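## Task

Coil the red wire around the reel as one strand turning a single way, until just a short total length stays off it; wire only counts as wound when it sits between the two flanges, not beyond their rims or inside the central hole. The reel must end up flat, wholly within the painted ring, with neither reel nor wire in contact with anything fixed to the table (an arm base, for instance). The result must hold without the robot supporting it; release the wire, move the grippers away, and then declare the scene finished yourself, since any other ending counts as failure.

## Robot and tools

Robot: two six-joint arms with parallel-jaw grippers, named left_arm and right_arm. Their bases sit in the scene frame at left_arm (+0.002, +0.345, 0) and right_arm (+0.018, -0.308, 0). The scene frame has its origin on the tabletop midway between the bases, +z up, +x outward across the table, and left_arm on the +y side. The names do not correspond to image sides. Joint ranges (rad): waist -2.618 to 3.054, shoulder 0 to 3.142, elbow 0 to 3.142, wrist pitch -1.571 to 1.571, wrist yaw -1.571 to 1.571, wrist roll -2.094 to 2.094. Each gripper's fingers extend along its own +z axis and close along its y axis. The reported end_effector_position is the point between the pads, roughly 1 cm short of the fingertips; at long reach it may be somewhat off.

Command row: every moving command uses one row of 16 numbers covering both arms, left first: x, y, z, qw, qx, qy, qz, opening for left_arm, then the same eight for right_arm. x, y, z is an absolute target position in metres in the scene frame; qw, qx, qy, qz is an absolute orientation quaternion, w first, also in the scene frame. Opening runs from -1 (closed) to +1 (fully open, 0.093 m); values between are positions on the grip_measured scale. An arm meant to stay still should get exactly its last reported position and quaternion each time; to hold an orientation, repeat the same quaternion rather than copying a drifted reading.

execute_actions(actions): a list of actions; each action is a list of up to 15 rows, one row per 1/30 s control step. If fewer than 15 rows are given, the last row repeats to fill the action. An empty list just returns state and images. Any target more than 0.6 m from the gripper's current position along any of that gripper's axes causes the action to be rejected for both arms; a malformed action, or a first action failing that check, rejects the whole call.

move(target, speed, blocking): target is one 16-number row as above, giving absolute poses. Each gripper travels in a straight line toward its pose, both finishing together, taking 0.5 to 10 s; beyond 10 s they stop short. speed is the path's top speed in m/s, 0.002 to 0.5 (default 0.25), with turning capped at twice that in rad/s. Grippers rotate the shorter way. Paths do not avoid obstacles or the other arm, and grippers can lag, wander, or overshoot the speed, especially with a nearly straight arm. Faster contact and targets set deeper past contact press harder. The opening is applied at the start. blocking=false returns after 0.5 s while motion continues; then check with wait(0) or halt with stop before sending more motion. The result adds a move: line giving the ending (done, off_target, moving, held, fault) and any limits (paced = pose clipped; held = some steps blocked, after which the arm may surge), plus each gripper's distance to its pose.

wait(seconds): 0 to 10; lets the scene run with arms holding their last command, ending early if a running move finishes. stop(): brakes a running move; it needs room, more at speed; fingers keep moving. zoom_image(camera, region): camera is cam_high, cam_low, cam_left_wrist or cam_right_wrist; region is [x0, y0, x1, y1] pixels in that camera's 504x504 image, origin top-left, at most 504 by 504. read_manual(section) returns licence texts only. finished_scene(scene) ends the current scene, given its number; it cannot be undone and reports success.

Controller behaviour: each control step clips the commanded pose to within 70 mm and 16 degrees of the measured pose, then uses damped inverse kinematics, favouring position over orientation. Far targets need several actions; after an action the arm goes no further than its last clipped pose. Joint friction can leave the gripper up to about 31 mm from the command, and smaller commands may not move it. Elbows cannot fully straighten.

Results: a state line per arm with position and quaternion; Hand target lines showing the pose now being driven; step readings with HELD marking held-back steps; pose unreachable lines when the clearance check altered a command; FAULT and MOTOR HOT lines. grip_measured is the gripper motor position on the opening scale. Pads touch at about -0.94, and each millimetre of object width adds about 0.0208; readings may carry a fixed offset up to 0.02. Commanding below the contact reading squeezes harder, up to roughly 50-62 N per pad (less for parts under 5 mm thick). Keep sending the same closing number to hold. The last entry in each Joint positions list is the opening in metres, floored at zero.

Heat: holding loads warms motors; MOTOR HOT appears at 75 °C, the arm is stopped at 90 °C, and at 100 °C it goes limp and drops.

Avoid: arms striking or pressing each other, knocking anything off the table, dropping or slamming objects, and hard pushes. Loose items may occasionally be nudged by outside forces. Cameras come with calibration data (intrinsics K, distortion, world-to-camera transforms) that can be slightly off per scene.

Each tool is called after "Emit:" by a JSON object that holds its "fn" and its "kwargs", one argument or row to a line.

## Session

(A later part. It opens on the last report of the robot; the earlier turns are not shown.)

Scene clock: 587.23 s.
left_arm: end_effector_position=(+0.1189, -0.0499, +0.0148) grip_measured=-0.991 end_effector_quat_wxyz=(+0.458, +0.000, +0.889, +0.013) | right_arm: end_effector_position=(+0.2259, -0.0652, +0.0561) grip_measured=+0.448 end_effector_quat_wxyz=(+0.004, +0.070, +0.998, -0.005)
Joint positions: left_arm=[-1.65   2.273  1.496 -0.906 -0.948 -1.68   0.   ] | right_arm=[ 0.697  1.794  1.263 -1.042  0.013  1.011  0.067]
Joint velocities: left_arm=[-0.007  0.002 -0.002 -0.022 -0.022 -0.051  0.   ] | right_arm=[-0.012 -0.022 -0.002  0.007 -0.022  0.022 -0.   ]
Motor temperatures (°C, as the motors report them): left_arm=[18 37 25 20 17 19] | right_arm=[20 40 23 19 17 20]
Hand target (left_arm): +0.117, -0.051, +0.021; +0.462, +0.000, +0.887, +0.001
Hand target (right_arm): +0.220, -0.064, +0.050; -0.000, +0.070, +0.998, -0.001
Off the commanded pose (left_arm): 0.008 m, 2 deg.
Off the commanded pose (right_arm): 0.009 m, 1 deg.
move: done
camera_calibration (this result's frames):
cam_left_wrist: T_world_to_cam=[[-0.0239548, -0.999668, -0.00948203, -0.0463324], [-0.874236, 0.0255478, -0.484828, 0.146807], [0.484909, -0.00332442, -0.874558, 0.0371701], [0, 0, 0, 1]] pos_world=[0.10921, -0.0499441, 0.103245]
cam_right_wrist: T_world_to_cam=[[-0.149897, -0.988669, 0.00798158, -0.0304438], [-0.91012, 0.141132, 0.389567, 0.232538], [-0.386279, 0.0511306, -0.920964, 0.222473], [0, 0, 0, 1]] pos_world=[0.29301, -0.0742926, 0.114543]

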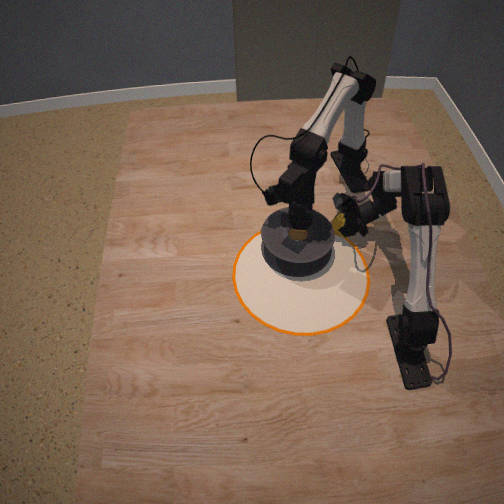

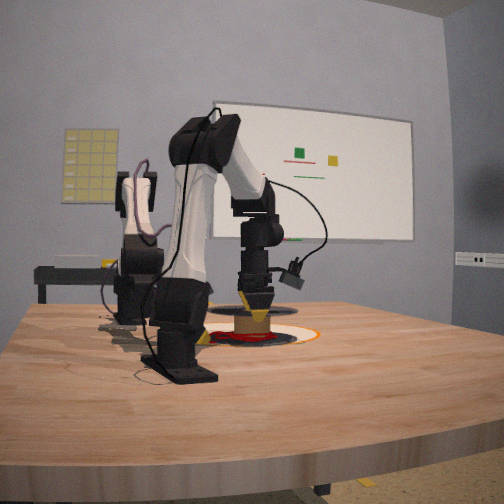

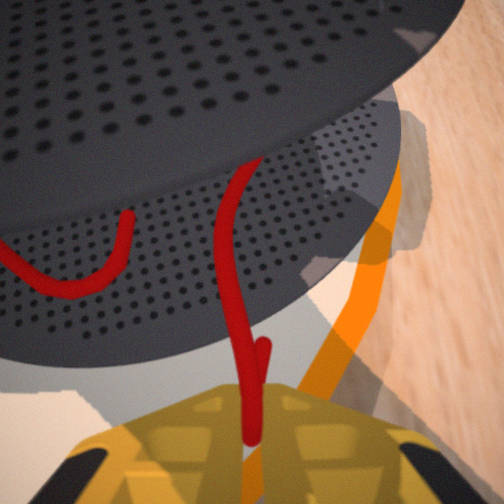

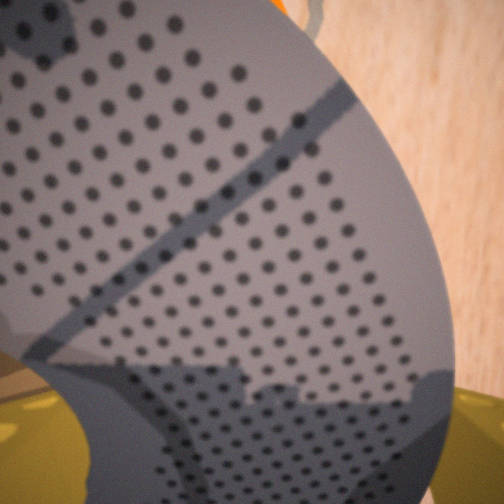

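Emit:
{"fn": "move", "kwargs": {
  "target": [0.112,-0.03,0.04,0.497,0.076,0.862,-0.044,-1,0.22,-0.064,0.05,0,0.07,0.9976,0,0.42],
  "speed": 0.05
}}

Scene clock: 590.30 s.
left_arm: end_effector_position=(+0.1150, -0.0284, +0.0312) grip_measured=-0.991 end_effector_quat_wxyz=(+0.491, +0.078, +0.867, -0.031) | right_arm: end_effector_position=(+0.2260, -0.0652, +0.0561) grip_measured=+0.448 end_effector_quat_wxyz=(+0.005, +0.070, +0.998, -0.005)
Joint positions: left_arm=[-1.683  2.064  1.164 -0.561 -1.025 -1.414  0.   ] | right_arm=[ 0.697  1.794  1.263 -1.042  0.013  1.011  0.067]
Joint velocities: left_arm=[-0.022 -0.032  0.007  0.022  0.051 -0.007  0.   ] | right_arm=[ 0.002 -0.007  0.002 -0.037 -0.007  0.007  0.   ]
Motor temperatures (°C, as the motors report them): left_arm=[18 38 25 20 17 19] | right_arm=[20 40 23 19 17 20]
Hand target (left_arm): +0.113, -0.030, +0.039; +0.497, +0.077, +0.863, -0.044
Hand target (right_arm): +0.220, -0.064, +0.050; +0.000, +0.070, +0.998, -0.001
Off the commanded pose (left_arm): 0.009 m, 2 deg.
Off the commanded pose (right_arm): 0.009 m, 1 deg.
move: done
camera_calibration (this result's frames):
cam_left_wrist: T_world_to_cam=[[-0.2012, -0.979479, -0.0118231, -0.00371344], [-0.816752, 0.174412, -0.549997, 0.150507], [0.540773, -0.101003, -0.835083, 0.043015], [0, 0, 0, 1]] pos_world=[0.0989185, -0.0255429, 0.118656]
cam_right_wrist: T_world_to_cam=[[-0.149898, -0.988668, 0.00818094, -0.0304881], [-0.910234, 0.141227, 0.389267, 0.232637], [-0.386011, 0.0509037, -0.921089, 0.222426], [0, 0, 0, 1]] pos_world=[0.293043, -0.0743196, 0.114566]

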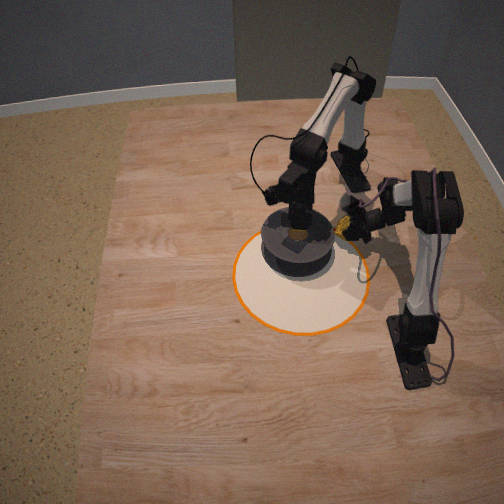

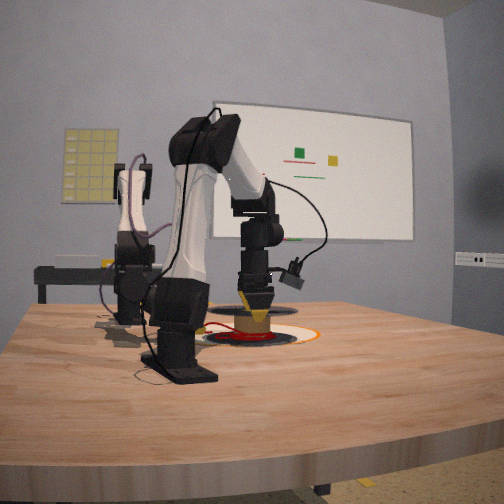

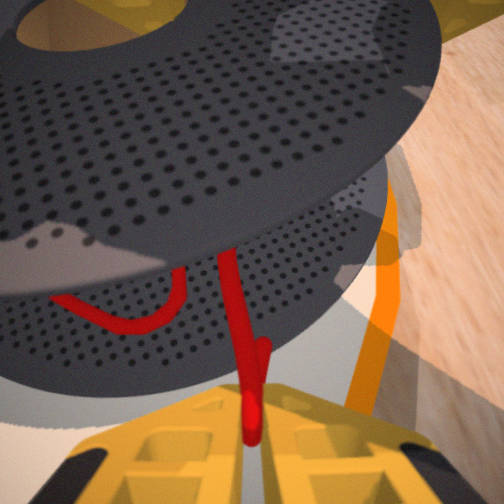

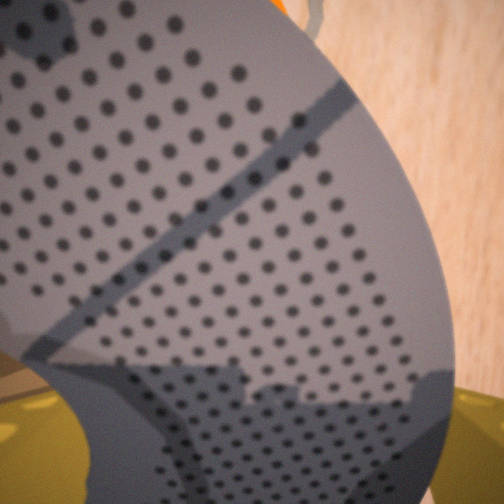

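Emit:
{"fn": "move", "kwargs": {
  "target": [0.118,-0.004,0.038,0.524,0.1825,0.823,-0.116,-1,0.22,-0.064,0.05,0,0.07,0.9976,0,0.42],
  "speed": 0.04
}}

Scene clock: 594.93 s.
left_arm: end_effector_position=(+0.1167, -0.0049, +0.0324) grip_measured=-0.991 end_effector_quat_wxyz=(+0.525, +0.191, +0.822, -0.105) | right_arm: end_effector_position=(+0.2260, -0.0652, +0.0561) grip_measured=+0.448 end_effector_quat_wxyz=(+0.005, +0.070, +0.998, -0.005)
Joint positions: left_arm=[-1.683  1.856  0.684  0.22  -1.021 -0.845  0.   ] | right_arm=[ 0.697  1.794  1.263 -1.042  0.013  1.011  0.067]
Joint velocities: left_arm=[ 0.002 -0.007 -0.012 -0.007  0.037  0.022  0.   ] | right_arm=[ 0.002  0.002  0.002 -0.022  0.022  0.066 -0.001]
Motor temperatures (°C, as the motors report them): left_arm=[18 38 25 20 17 19] | right_arm=[20 40 23 19 17 20]
Hand target (left_arm): +0.118, -0.005, +0.038; +0.525, +0.185, +0.823, -0.117
Hand target (right_arm): +0.220, -0.064, +0.050; -0.000, +0.070, +0.998, -0.001
Off the commanded pose (left_arm): 0.006 m, 2 deg.
Off the commanded pose (right_arm): 0.009 m, 1 deg.
move: done
camera_calibration (this result's frames):
cam_left_wrist: T_world_to_cam=[[-0.458961, -0.888231, -0.0200331, 0.0503856], [-0.682643, 0.366983, -0.631919, 0.136331], [0.568641, -0.27635, -0.774776, 0.0393869], [0, 0, 0, 1]] pos_world=[0.0937931, 0.00560762, 0.117675]
cam_right_wrist: T_world_to_cam=[[-0.149898, -0.988668, 0.00818094, -0.0304881], [-0.910234, 0.141227, 0.389267, 0.232637], [-0.386011, 0.0509037, -0.921089, 0.222426], [0, 0, 0, 1]] pos_world=[0.293043, -0.0743196, 0.114566]

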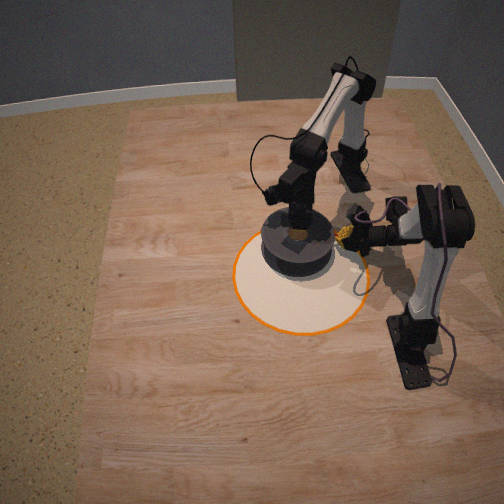

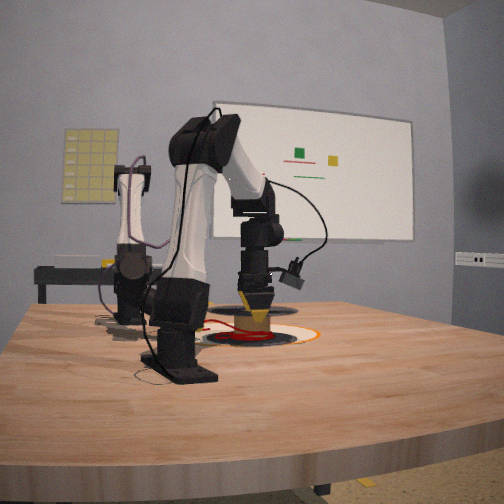

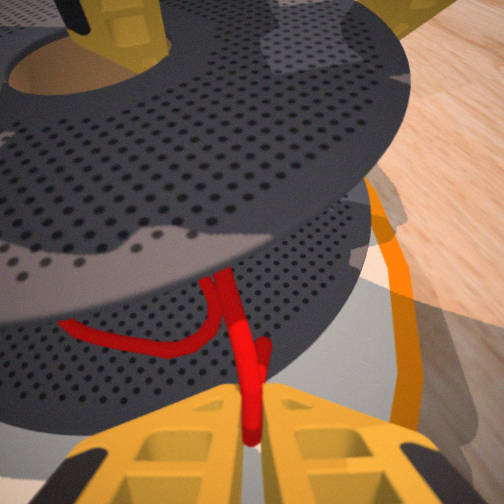

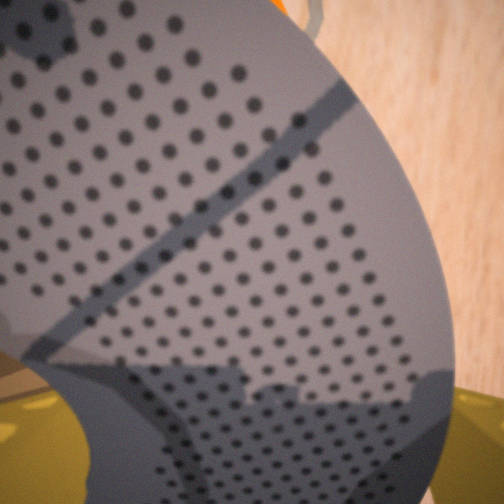

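Emit:
{"fn": "move", "kwargs": {
  "target": [0.126,-0.004,0.037,0.5424,0.2006,0.8044,-0.1353,-1,0.243,-0.065,0.053,0,-0.0523,0.9986,0,0.42],
  "speed": 0.03
}}

Scene clock: 600.57 s.
left_arm: end_effector_position=(+0.1242, -0.0060, +0.0366) grip_measured=-0.991 end_effector_quat_wxyz=(+0.544, +0.203, +0.804, -0.130) | right_arm: end_effector_position=(+0.2382, -0.0671, +0.0562) grip_measured=+0.449 end_effector_quat_wxyz=(+0.005, -0.052, +0.999, -0.002)
Joint positions: left_arm=[-1.657  1.856  0.594  0.485 -1.007 -0.681  0.   ] | right_arm=[ 0.662  1.812  1.285 -1.039  0.009  0.732  0.067]
Joint velocities: left_arm=[ 0.012  0.007  0.007  0.095 -0.007  0.022  0.   ] | right_arm=[ 0.002 -0.032  0.007 -0.007 -0.037 -0.022  0.001]
Motor temperatures (°C, as the motors report them): left_arm=[18 37 25 21 17 19] | right_arm=[20 40 23 19 17 20]
Hand target (left_arm): +0.126, -0.004, +0.037; +0.543, +0.201, +0.804, -0.135
Hand target (right_arm): +0.243, -0.065, +0.053; -0.000, -0.052, +0.999, +0.001
Off the commanded pose (left_arm): 0.003 m, 1 deg.
Off the commanded pose (right_arm): 0.006 m, 1 deg.
move: done
camera_calibration (this result's frames):
cam_left_wrist: T_world_to_cam=[[-0.501701, -0.86502, -0.0060221, 0.057869], [-0.636572, 0.3739, -0.674518, 0.140421], [0.585723, -0.334573, -0.738234, 0.0343173], [0, 0, 0, 1]] pos_world=[0.0983205, 0.00903614, 0.120399]
cam_right_wrist: T_world_to_cam=[[0.0931456, -0.99565, 0.00233493, -0.0885912], [-0.91713, -0.0848865, 0.389445, 0.230508], [-0.387553, -0.0384165, -0.921047, 0.221659], [0, 0, 0, 1]] pos_world=[0.305562, -0.0601234, 0.114595]

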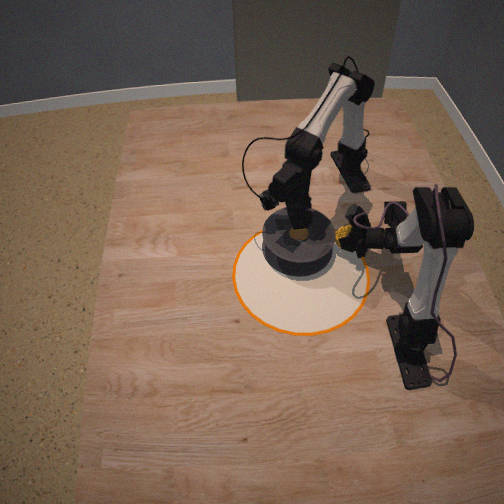

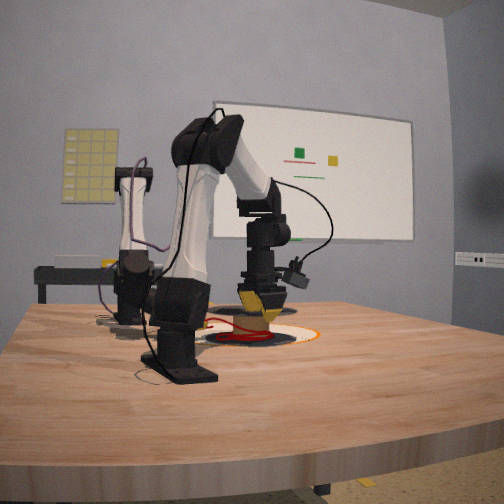

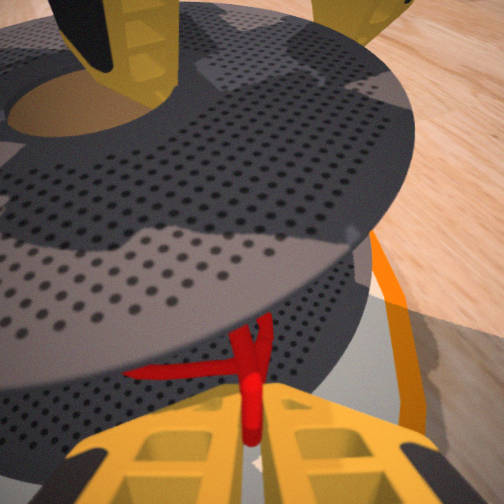

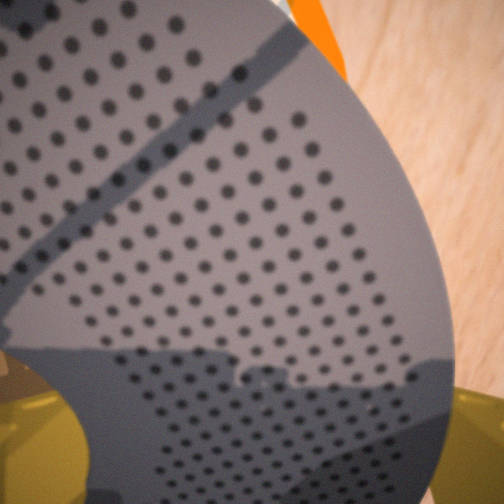

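Emit:
{"fn": "move", "kwargs": {
  "target": [0.135,-0.004,0.031,0.5527,0.2189,0.7893,-0.1533,-1,0.258,-0.062,0.053,0,-0.1736,0.9848,0,0.42],
  "speed": 0.03
}}

Emit:
{"fn": "zoom_image", "kwargs": {
  "camera": "cam_low",
  "region": [170,290,330,370]
}}

Scene clock: 605.50 s.
left_arm: end_effector_position=(+0.1327, -0.0089, +0.0419) grip_measured=-0.991 end_effector_quat_wxyz=(+0.556, +0.212, +0.787, -0.162) | right_arm: end_effector_position=(+0.2540, -0.0611, +0.0562) grip_measured=+0.449 end_effector_quat_wxyz=(+0.007, -0.173, +0.985, +0.004)
Joint positions: left_arm=[-1.618  1.871  0.52   0.746 -0.953 -0.535  0.   ] | right_arm=[ 0.636  1.857  1.343 -1.041  0.003  0.463  0.067]
Joint velocities: left_arm=[-0.017 -0.007 -0.037  0.007  0.037  0.007  0.   ] | right_arm=[-0.002 -0.017  0.012 -0.095  0.007  0.007  0.   ]
Motor temperatures (°C, as the motors report them): left_arm=[18 36 25 22 17 19] | right_arm=[20 39 24 19 17 20]
Hand target (left_arm): +0.135, -0.004, +0.032; +0.553, +0.219, +0.789, -0.153
Hand target (right_arm): +0.258, -0.062, +0.053; +0.000, -0.174, +0.985, +0.001
Off the commanded pose (left_arm): 0.012 m, 1 deg.
Off the commanded pose (right_arm): 0.005 m, 1 deg.
move: off_target (left_arm)
camera_calibration (this result's frames):
cam_left_wrist: T_world_to_cam=[[-0.547367, -0.836559, 0.0236476, 0.064734], [-0.598409, 0.371478, -0.709867, 0.14685], [0.58506, -0.402708, -0.703939, 0.0302673], [0, 0, 0, 1]] pos_world=[0.105602, 0.0117911, 0.12402]
cam_right_wrist: T_world_to_cam=[[0.330751, -0.943699, -0.00597671, -0.140758], [-0.870493, -0.307527, 0.384277, 0.220283], [-0.36448, -0.121897, -0.923198, 0.217193], [0, 0, 0, 1]] pos_world=[0.317473, -0.0386145, 0.115021]

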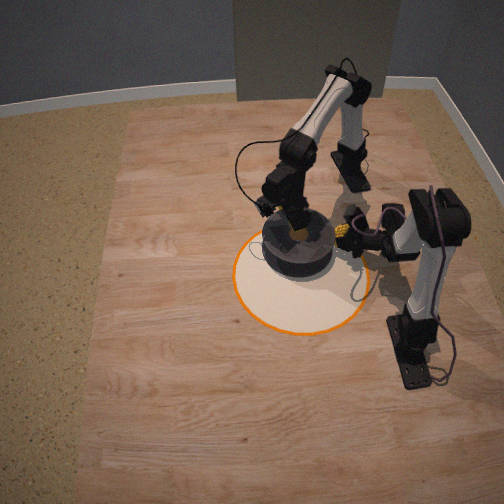

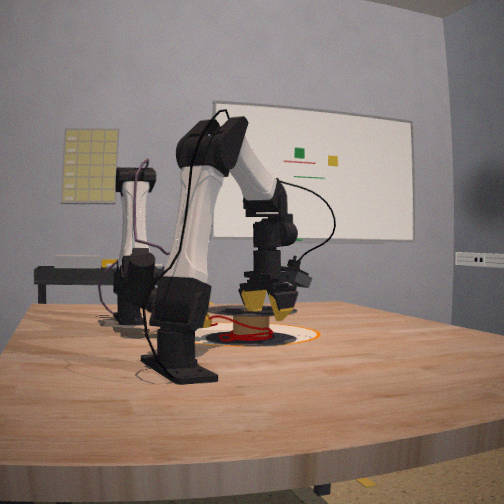

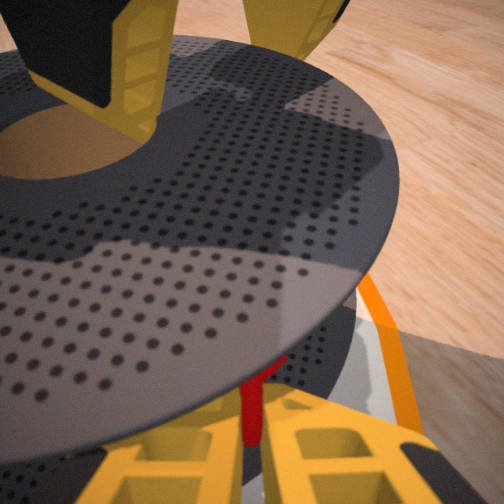

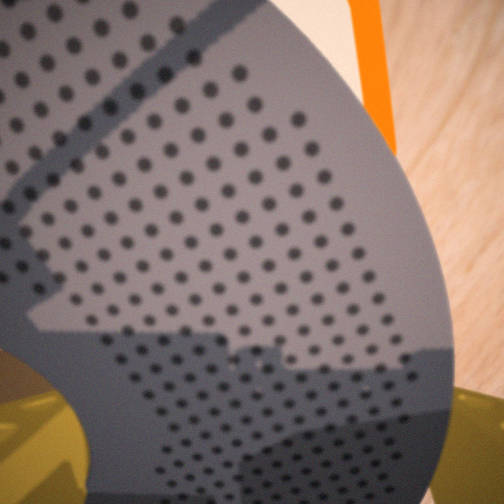

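Region (170, 290, 330, 370) of cam_low's 504x504 image, scaled by 3.150, with more detail than that image has.

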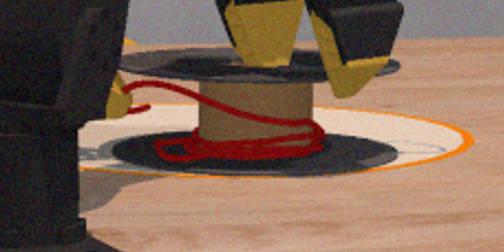

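Emit:
{"fn": "move", "kwargs": {
  "target": [0.134,-0.003,0.02,0.5527,0.2189,0.7893,-0.1533,-1,0.258,-0.062,0.053,0,-0.1736,0.9848,0,0.42],
  "speed": 0.03
}}

Scene clock: 607.10 s.
left_arm: end_effector_position=(+0.1326, -0.0093, +0.0281) grip_measured=-0.991 end_effector_quat_wxyz=(+0.554, +0.216, +0.788, -0.158) | right_arm: end_effector_position=(+0.2541, -0.0610, +0.0562) grip_measured=+0.449 end_effector_quat_wxyz=(+0.007, -0.174, +0.985, +0.004)
Joint positions: left_arm=[-1.617  1.935  0.52   0.799 -0.952 -0.534  0.   ] | right_arm=[ 0.636  1.857  1.343 -1.041  0.003  0.46   0.067]
Joint velocities: left_arm=[ 0.007 -0.002 -0.007  0.051 -0.051  0.066  0.   ] | right_arm=[ 0.007 -0.002  0.007 -0.037 -0.007 -0.007  0.   ]
Motor temperatures (°C, as the motors report them): left_arm=[18 36 25 22 17 19] | right_arm=[20 39 24 19 17 20]
Hand target (left_arm): +0.134, -0.003, +0.021; +0.552, +0.219, +0.790, -0.153
Hand target (right_arm): +0.258, -0.062, +0.053; +0.000, -0.174, +0.985, +0.000
Off the commanded pose (left_arm): 0.010 m, 1 deg.
Off the commanded pose (right_arm): 0.005 m, 1 deg.
move: done
camera_calibration (this result's frames):
cam_left_wrist: T_world_to_cam=[[-0.548409, -0.836088, 0.0143125, 0.0651315], [-0.598021, 0.380177, -0.705575, 0.137101], [0.584481, -0.395503, -0.70849, 0.0206923], [0, 0, 0, 1]] pos_world=[0.105614, 0.0105168, 0.110463]
cam_right_wrist: T_world_to_cam=[[0.33327, -0.942813, -0.00593537, -0.141302], [-0.869679, -0.309837, 0.384266, 0.220026], [-0.36413, -0.122902, -0.923203, 0.21705], [0, 0, 0, 1]] pos_world=[0.317478, -0.038373, 0.114994]

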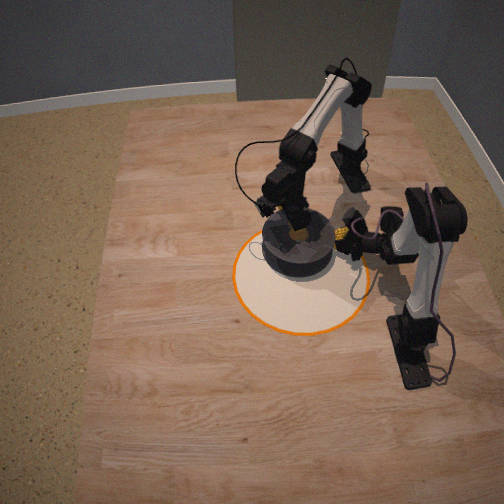

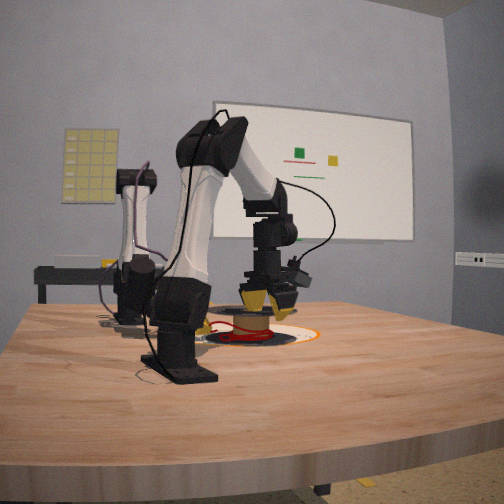

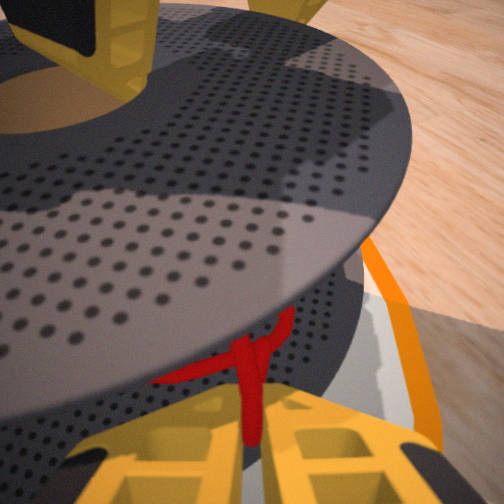

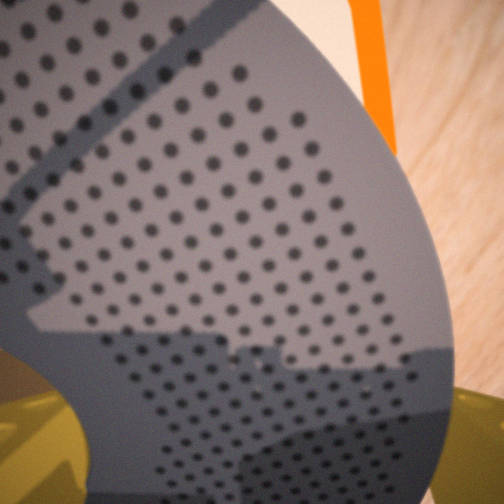

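Emit:
{"fn": "move", "kwargs": {
  "target": [0.143,0.003,0.024,0.5606,0.2433,0.7716,-0.1768,-1,0.272,-0.056,0.053,0,-0.301,0.954,0,0.42],
  "speed": 0.025
}}

Emit:
{"fn": "zoom_image", "kwargs": {
  "camera": "cam_low",
  "region": [170,290,330,370]
}}

Scene clock: 613.13 s.
left_arm: end_effector_position=(+0.1420, -0.0024, +0.0335) grip_measured=-0.991 end_effector_quat_wxyz=(+0.565, +0.235, +0.769, -0.184) | right_arm: end_effector_position=(+0.2667, -0.0529, +0.0561) grip_measured=+0.449 end_effector_quat_wxyz=(+0.006, -0.300, +0.954, +0.008)
Joint positions: left_arm=[-1.567  1.949  0.425  1.049 -0.871 -0.393  0.   ] | right_arm=[ 0.621  1.91   1.413 -1.057 -0.009  0.185  0.067]
Joint velocities: left_arm=[-0.002 -0.012  0.012 -0.007 -0.007 -0.051  0.   ] | right_arm=[-0.002 -0.017  0.002 -0.007  0.037  0.007  0.001]
Motor temperatures (°C, as the motors report them): left_arm=[18 35 25 23 17 19] | right_arm=[20 39 24 19 17 20]
Hand target (left_arm): +0.143, +0.003, +0.025; +0.561, +0.243, +0.771, -0.177
Hand target (right_arm): +0.272, -0.056, +0.053; -0.000, -0.301, +0.954, +0.001
Off the commanded pose (left_arm): 0.011 m, 1 deg.
Off the commanded pose (right_arm): 0.007 m, 1 deg.
move: off_target (left_arm)
camera_calibration (this result's frames):
cam_left_wrist: T_world_to_cam=[[-0.60064, -0.799279, 0.0195907, 0.0833003], [-0.550186, 0.395425, -0.735483, 0.138095], [0.580109, -0.452539, -0.67726, 0.0212171], [0, 0, 0, 1]] pos_world=[0.113703, 0.0215755, 0.114304]
cam_right_wrist: T_world_to_cam=[[0.564358, -0.825427, -0.0130718, -0.192823], [-0.759275, -0.525213, 0.384256, 0.192722], [-0.324041, -0.206933, -0.923134, 0.207462], [0, 0, 0, 1]] pos_world=[0.322376, -0.0150104, 0.11494]

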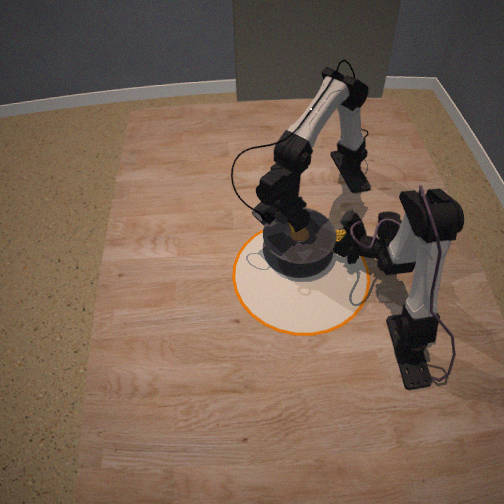

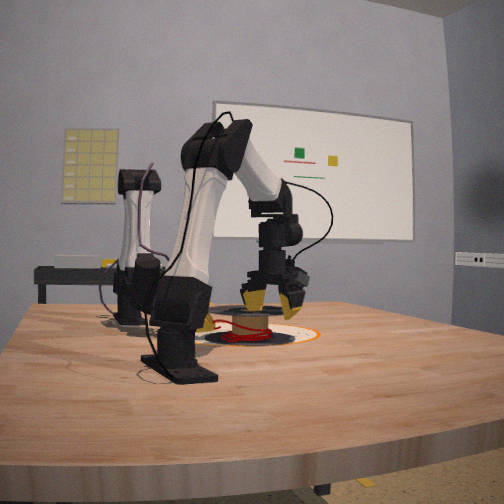

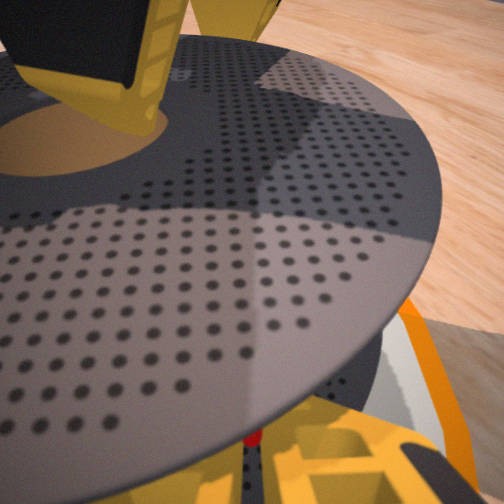

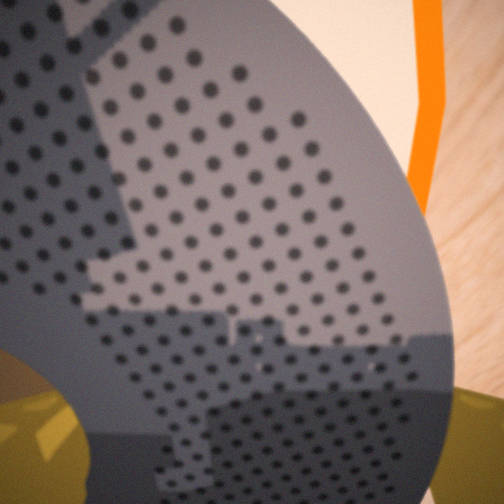

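Region (170, 290, 330, 370) of cam_low's 504x504 image, scaled by 3.150, with more detail than that image has.

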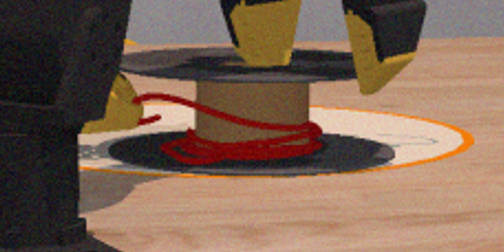

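Emit:
{"fn": "move", "kwargs": {
  "target": [0.149,0.002,0.024,0.5806,0.2386,0.7566,-0.1831,-1,0.277,-0.050,0.053,0,-0.358,0.9336,0,0.42],
  "speed": 0.02
}}

Emit:
{"fn": "zoom_image", "kwargs": {
  "camera": "cam_low",
  "region": [170,290,330,370]
}}

Scene clock: 617.07 s.
left_arm: end_effector_position=(+0.1467, -0.0039, +0.0301) grip_measured=-0.991 end_effector_quat_wxyz=(+0.581, +0.236, +0.755, -0.190) | right_arm: end_effector_position=(+0.2727, -0.0456, +0.0562) grip_measured=+0.449 end_effector_quat_wxyz=(+0.008, -0.356, +0.934, +0.011)
Joint positions: left_arm=[-1.552  2.037  0.415  1.221 -0.866 -0.325  0.   ] | right_arm=[ 0.621  1.939  1.454 -1.062 -0.013  0.066  0.067]
Joint velocities: left_arm=[ 0.002 -0.002 -0.012  0.066  0.051 -0.051  0.   ] | right_arm=[-0.012 -0.002 -0.002  0.037  0.022 -0.11  -0.001]
Motor temperatures (°C, as the motors report them): left_arm=[18 34 24 24 17 19] | right_arm=[20 39 24 19 17 20]
Hand target (left_arm): +0.149, +0.002, +0.024; +0.580, +0.239, +0.757, -0.183
Hand target (right_arm): +0.277, -0.050, +0.053; +0.000, -0.358, +0.934, +0.001
Off the commanded pose (left_arm): 0.009 m, 1 deg.
Off the commanded pose (right_arm): 0.007 m, 2 deg.
move: done
camera_calibration (this result's frames):
cam_left_wrist: T_world_to_cam=[[-0.608365, -0.793546, 0.013332, 0.086305], [-0.518111, 0.384368, -0.764083, 0.134918], [0.60121, -0.471748, -0.644981, 0.0113813], [0, 0, 0, 1]] pos_world=[0.115565, 0.021998, 0.109278]
cam_right_wrist: T_world_to_cam=[[0.658466, -0.752437, -0.0161488, -0.212402], [-0.692639, -0.614251, 0.378084, 0.179262], [-0.294404, -0.23777, -0.92563, 0.201605], [0, 0, 0, 1]] pos_world=[0.323377, -0.00177166, 0.115406]

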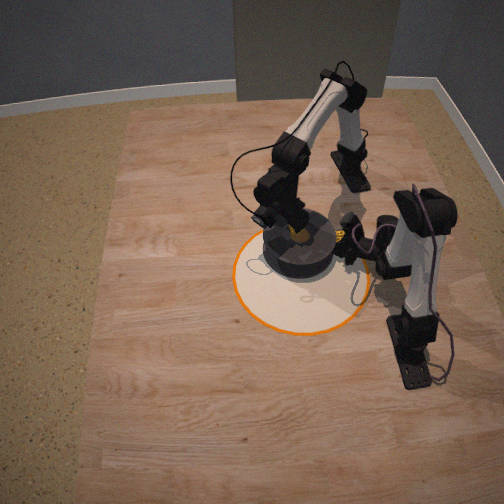

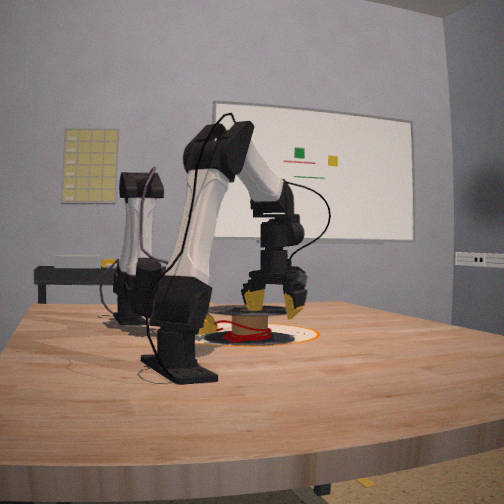

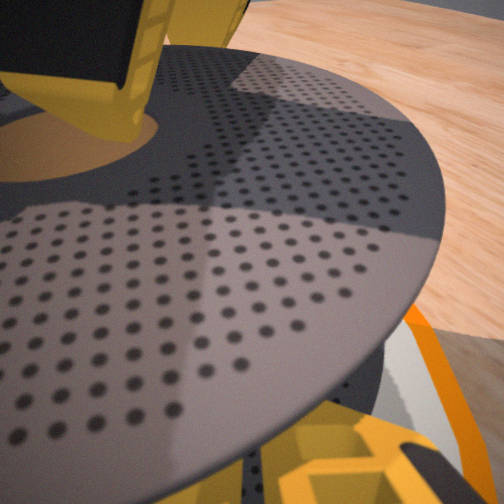

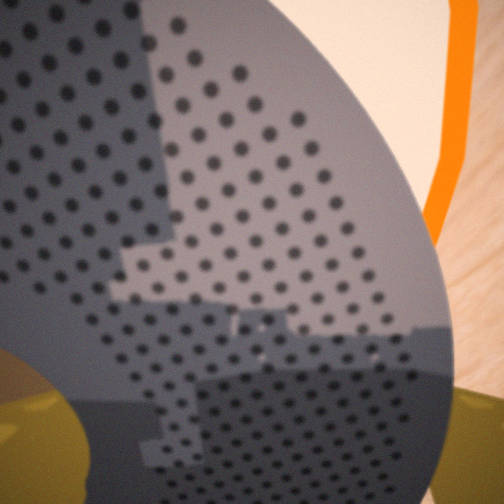

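Region (170, 290, 330, 370) of cam_low's 504x504 image, scaled by 3.150, with more detail than that image has.

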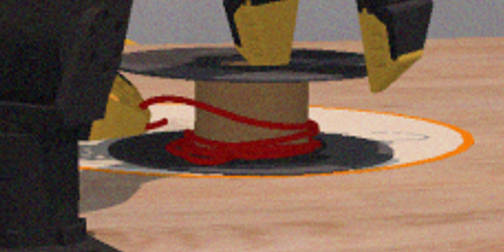

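Emit:
{"fn": "move", "kwargs": {
  "target": [0.154,0.002,0.024,0.5806,0.2386,0.7566,-0.1831,-1,0.286,-0.039,0.053,0,-0.4617,0.887,0,0.42],
  "speed": 0.02
}}

Emit:
{"fn": "zoom_image", "kwargs": {
  "camera": "cam_low",
  "region": [170,290,330,370]
}}

Scene clock: 623.67 s.
left_arm: end_effector_position=(+0.1492, -0.0055, +0.0297) grip_measured=-0.991 end_effector_quat_wxyz=(+0.578, +0.242, +0.755, -0.193) | right_arm: end_effector_position=(+0.2839, -0.0307, +0.0562) grip_measured=+0.449 end_effector_quat_wxyz=(+0.014, -0.445, +0.895, +0.019)
Joint positions: left_arm=[-1.537  2.037  0.415  1.227 -0.837 -0.313  0.   ] | right_arm=[ 0.621  1.994  1.531 -1.069 -0.028 -0.127  0.067]
Joint velocities: left_arm=[-0.007 -0.012 -0.007 -0.095  0.007  0.022  0.   ] | right_arm=[-0.007 -0.002  0.017 -0.007 -0.022 -0.022 -0.   ]
Motor temperatures (°C, as the motors report them): left_arm=[18 33 24 24 17 19] | right_arm=[20 39 25 19 17 20]
Hand target (left_arm): +0.154, +0.002, +0.024; +0.580, +0.238, +0.757, -0.183
Hand target (right_arm): +0.286, -0.039, +0.053; +0.000, -0.461, +0.887, +0.001
Off the commanded pose (left_arm): 0.011 m, 1 deg.
Off the commanded pose (right_arm): 0.009 m, 3 deg.
move: off_target (left_arm, right_arm)
camera_calibration (this result's frames):
cam_left_wrist: T_world_to_cam=[[-0.619053, -0.785247, 0.0126591, 0.0882507], [-0.515479, 0.394114, -0.760891, 0.136096], [0.592499, -0.477557, -0.648756, 0.0102217], [0, 0, 0, 1]] pos_world=[0.11873, 0.0205428, 0.109068]
cam_right_wrist: T_world_to_cam=[[0.790652, -0.611785, -0.024243, -0.241318], [-0.563982, -0.743142, 0.36009, 0.156598], [-0.238313, -0.271033, -0.932603, 0.19185], [0, 0, 0, 1]] pos_world=[0.324838, 0.0207376, 0.116681]

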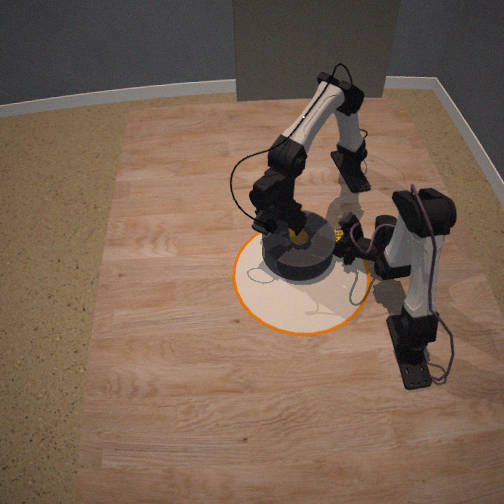

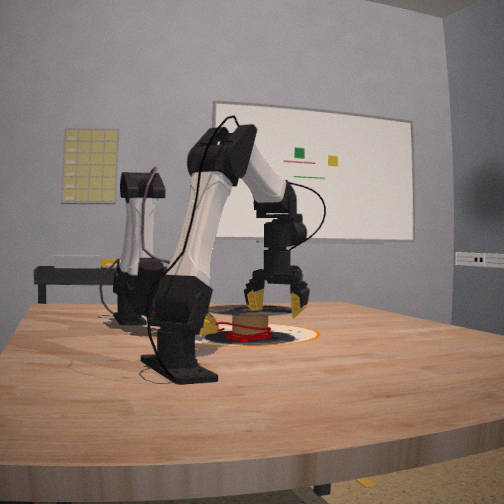

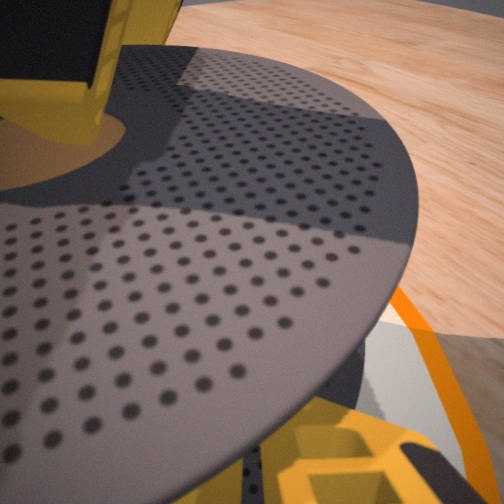

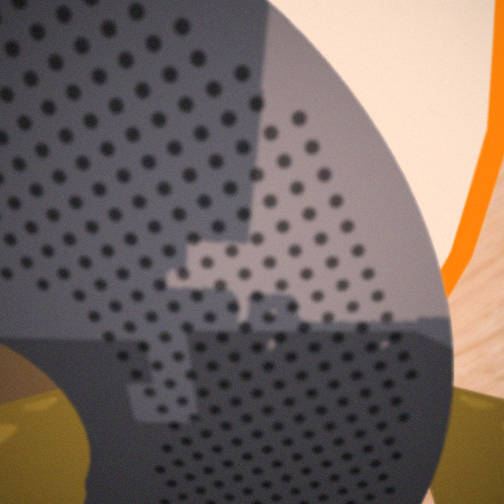

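Region (170, 290, 330, 370) of cam_low's 504x504 image, scaled by 3.150, with more detail than that image has.

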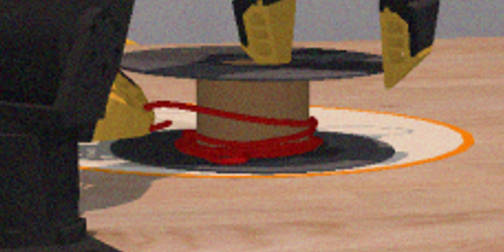

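Emit:
{"fn": "execute_actions", "kwargs": {
  "actions": [
    [[0.154,0.002,0.024,0.5806,0.2386,0.7566,-0.1831,-0.89,0.286,-0.039,0.053,0,-0.4617,0.887,0,0.42]]
  ]
}}

Emit:
{"fn": "move", "kwargs": {
  "target": [0.154,0.004,0.024,0.5806,0.2386,0.7566,-0.1831,-0.89,0.292,-0.024,0.053,0,-0.537,0.8434,0,0.42],
  "speed": 0.02
}}

Emit:
{"fn": "zoom_image", "kwargs": {
  "camera": "cam_low",
  "region": [170,290,330,370]
}}

Scene clock: 625.80 s.
left_arm: end_effector_position=(+0.1489, -0.0059, +0.0297) grip_measured=-0.890 end_effector_quat_wxyz=(+0.577, +0.243, +0.755, -0.194) | right_arm: end_effector_position=(+0.2839, -0.0307, +0.0562) grip_measured=+0.449 end_effector_quat_wxyz=(+0.014, -0.445, +0.895, +0.019)
Joint positions: left_arm=[-1.537  2.037  0.415  1.227 -0.835 -0.312  0.003] | right_arm=[ 0.621  1.994  1.531 -1.069 -0.028 -0.128  0.067]
Joint velocities: left_arm=[-0.022  0.022 -0.002 -0.037 -0.022  0.037 -0.   ] | right_arm=[-0.007  0.002 -0.012 -0.007  0.037  0.007 -0.001]
Motor temperatures (°C, as the motors report them): left_arm=[18 33 24 25 17 19] | right_arm=[20 39 25 19 17 20]
Hand target (left_arm): +0.154, +0.002, +0.024; +0.580, +0.239, +0.757, -0.183
Hand target (right_arm): +0.286, -0.039, +0.053; +0.000, -0.461, +0.887, +0.001
Off the commanded pose (left_arm): 0.011 m, 1 deg.
Off the commanded pose (right_arm): 0.009 m, 3 deg.
Step readings (end_effector_position):
0: left_arm (+0.1492, -0.0056, +0.0297) | right_arm (+0.2839, -0.0307, +0.0562)
1: left_arm (+0.1491, -0.0056, +0.0296) | right_arm (+0.2839, -0.0307, +0.0562)
2: left_arm (+0.1491, -0.0057, +0.0296) | right_arm (+0.2839, -0.0307, +0.0562)
4: left_arm (+0.1490, -0.0058, +0.0297) | right_arm (+0.2839, -0.0307, +0.0562)
8: left_arm (+0.1490, -0.0058, +0.0296) | right_arm (+0.2839, -0.0307, +0.0562)
15: end_effector_position above
camera_calibration (this result's frames):
cam_left_wrist: T_world_to_cam=[[-0.621134, -0.783594, 0.0131758, 0.0880836], [-0.51484, 0.395309, -0.760703, 0.136011], [0.590874, -0.479282, -0.648966, 0.0104451], [0, 0, 0, 1]] pos_world=[0.118564, 0.0202614, 0.109082]
cam_right_wrist: T_world_to_cam=[[0.791352, -0.610881, -0.0241956, -0.241492], [-0.563151, -0.743783, 0.360065, 0.156344], [-0.237953, -0.271313, -0.932613, 0.19174], [0, 0, 0, 1]] pos_world=[0.324776, 0.0207849, 0.116682]

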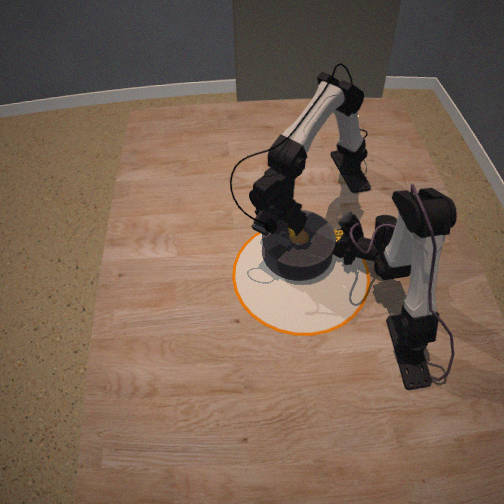

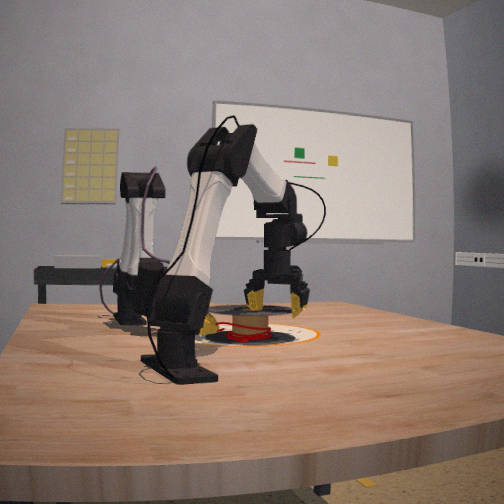

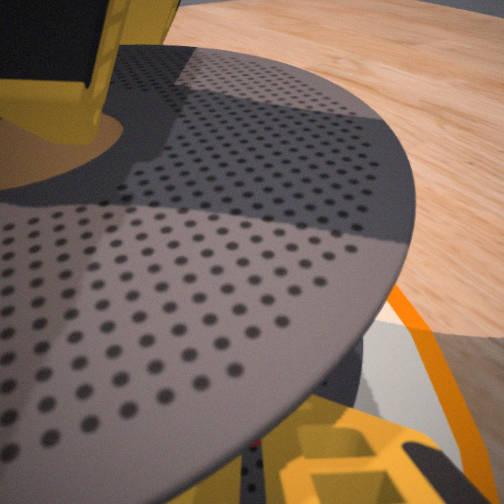

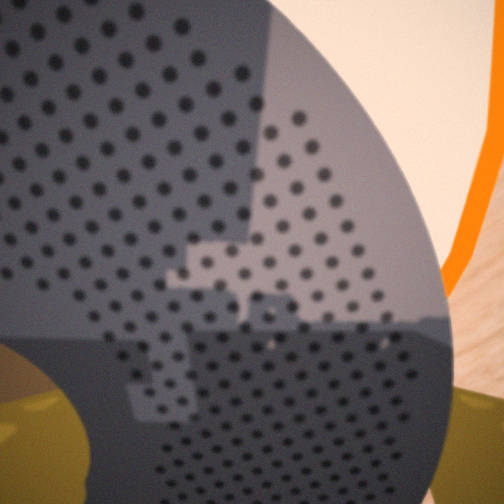

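Scene clock: 631.43 s.
left_arm: end_effector_position=(+0.1502, -0.0059, +0.0298) grip_measured=-0.889 end_effector_quat_wxyz=(+0.577, +0.242, +0.755, -0.195) | right_arm: end_effector_position=(+0.2902, -0.0191, +0.0564) grip_measured=+0.449 end_effector_quat_wxyz=(+0.009, -0.510, +0.860, +0.024)
Joint positions: left_arm=[-1.532  2.037  0.415  1.229 -0.83  -0.312  0.003] | right_arm=[ 0.624  2.051  1.615 -1.105 -0.042 -0.273  0.067]
Joint velocities: left_arm=[-0.002 -0.007 -0.007  0.007 -0.051  0.007 -0.   ] | right_arm=[-0.002 -0.002  0.012 -0.037  0.007 -0.007 -0.001]
Motor temperatures (°C, as the motors report them): left_arm=[18 32 24 25 17 19] | right_arm=[20 39 25 19 17 20]
Hand target (left_arm): +0.154, +0.004, +0.024; +0.580, +0.239, +0.757, -0.183
Hand target (right_arm): +0.292, -0.024, +0.053; +0.000, -0.537, +0.844, +0.001
Off the commanded pose (left_arm): 0.012 m, 1 deg.
Off the commanded pose (right_arm): 0.006 m, 5 deg.
move: off_target (left_arm, right_arm)
camera_calibration (this result's frames):
cam_left_wrist: T_world_to_cam=[[-0.620811, -0.7838, 0.0158651, 0.0887029], [-0.51634, 0.393574, -0.760587, 0.136928], [0.589904, -0.480373, -0.649042, 0.00991939], [0, 0, 0, 1]] pos_world=[0.119917, 0.0203992, 0.109176]
cam_right_wrist: T_world_to_cam=[[0.87285, -0.486788, -0.0342216, -0.260095], [-0.443253, -0.820211, 0.361637, 0.132184], [-0.204109, -0.300486, -0.931691, 0.186213], [0, 0, 0, 1]] pos_world=[0.323622, 0.0377622, 0.11679]

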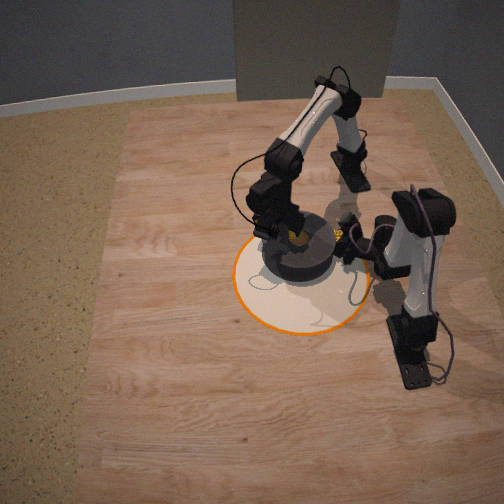

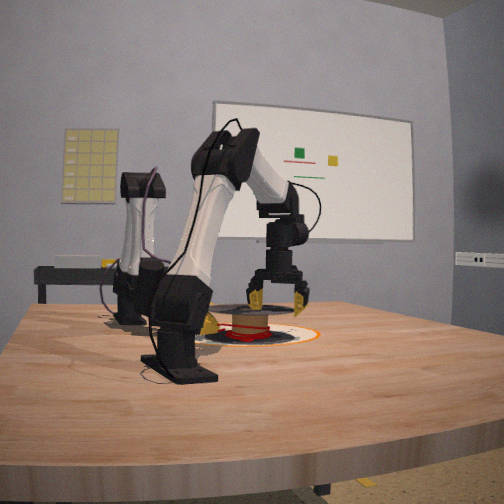

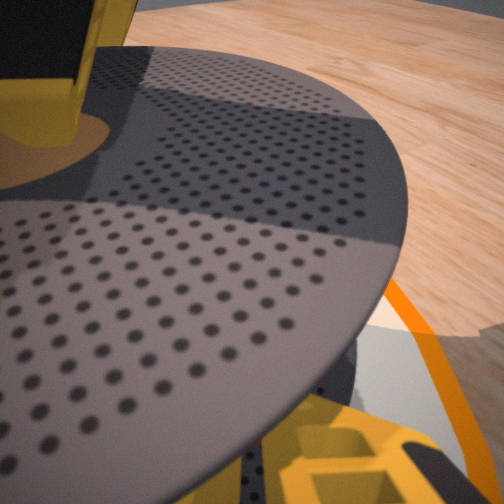

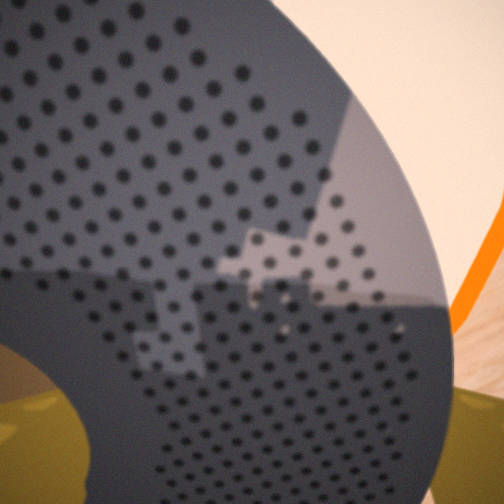

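Region (170, 290, 330, 370) of cam_low's 504x504 image, scaled by 3.150, with more detail than that image has.

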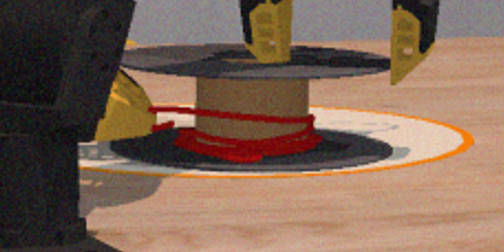

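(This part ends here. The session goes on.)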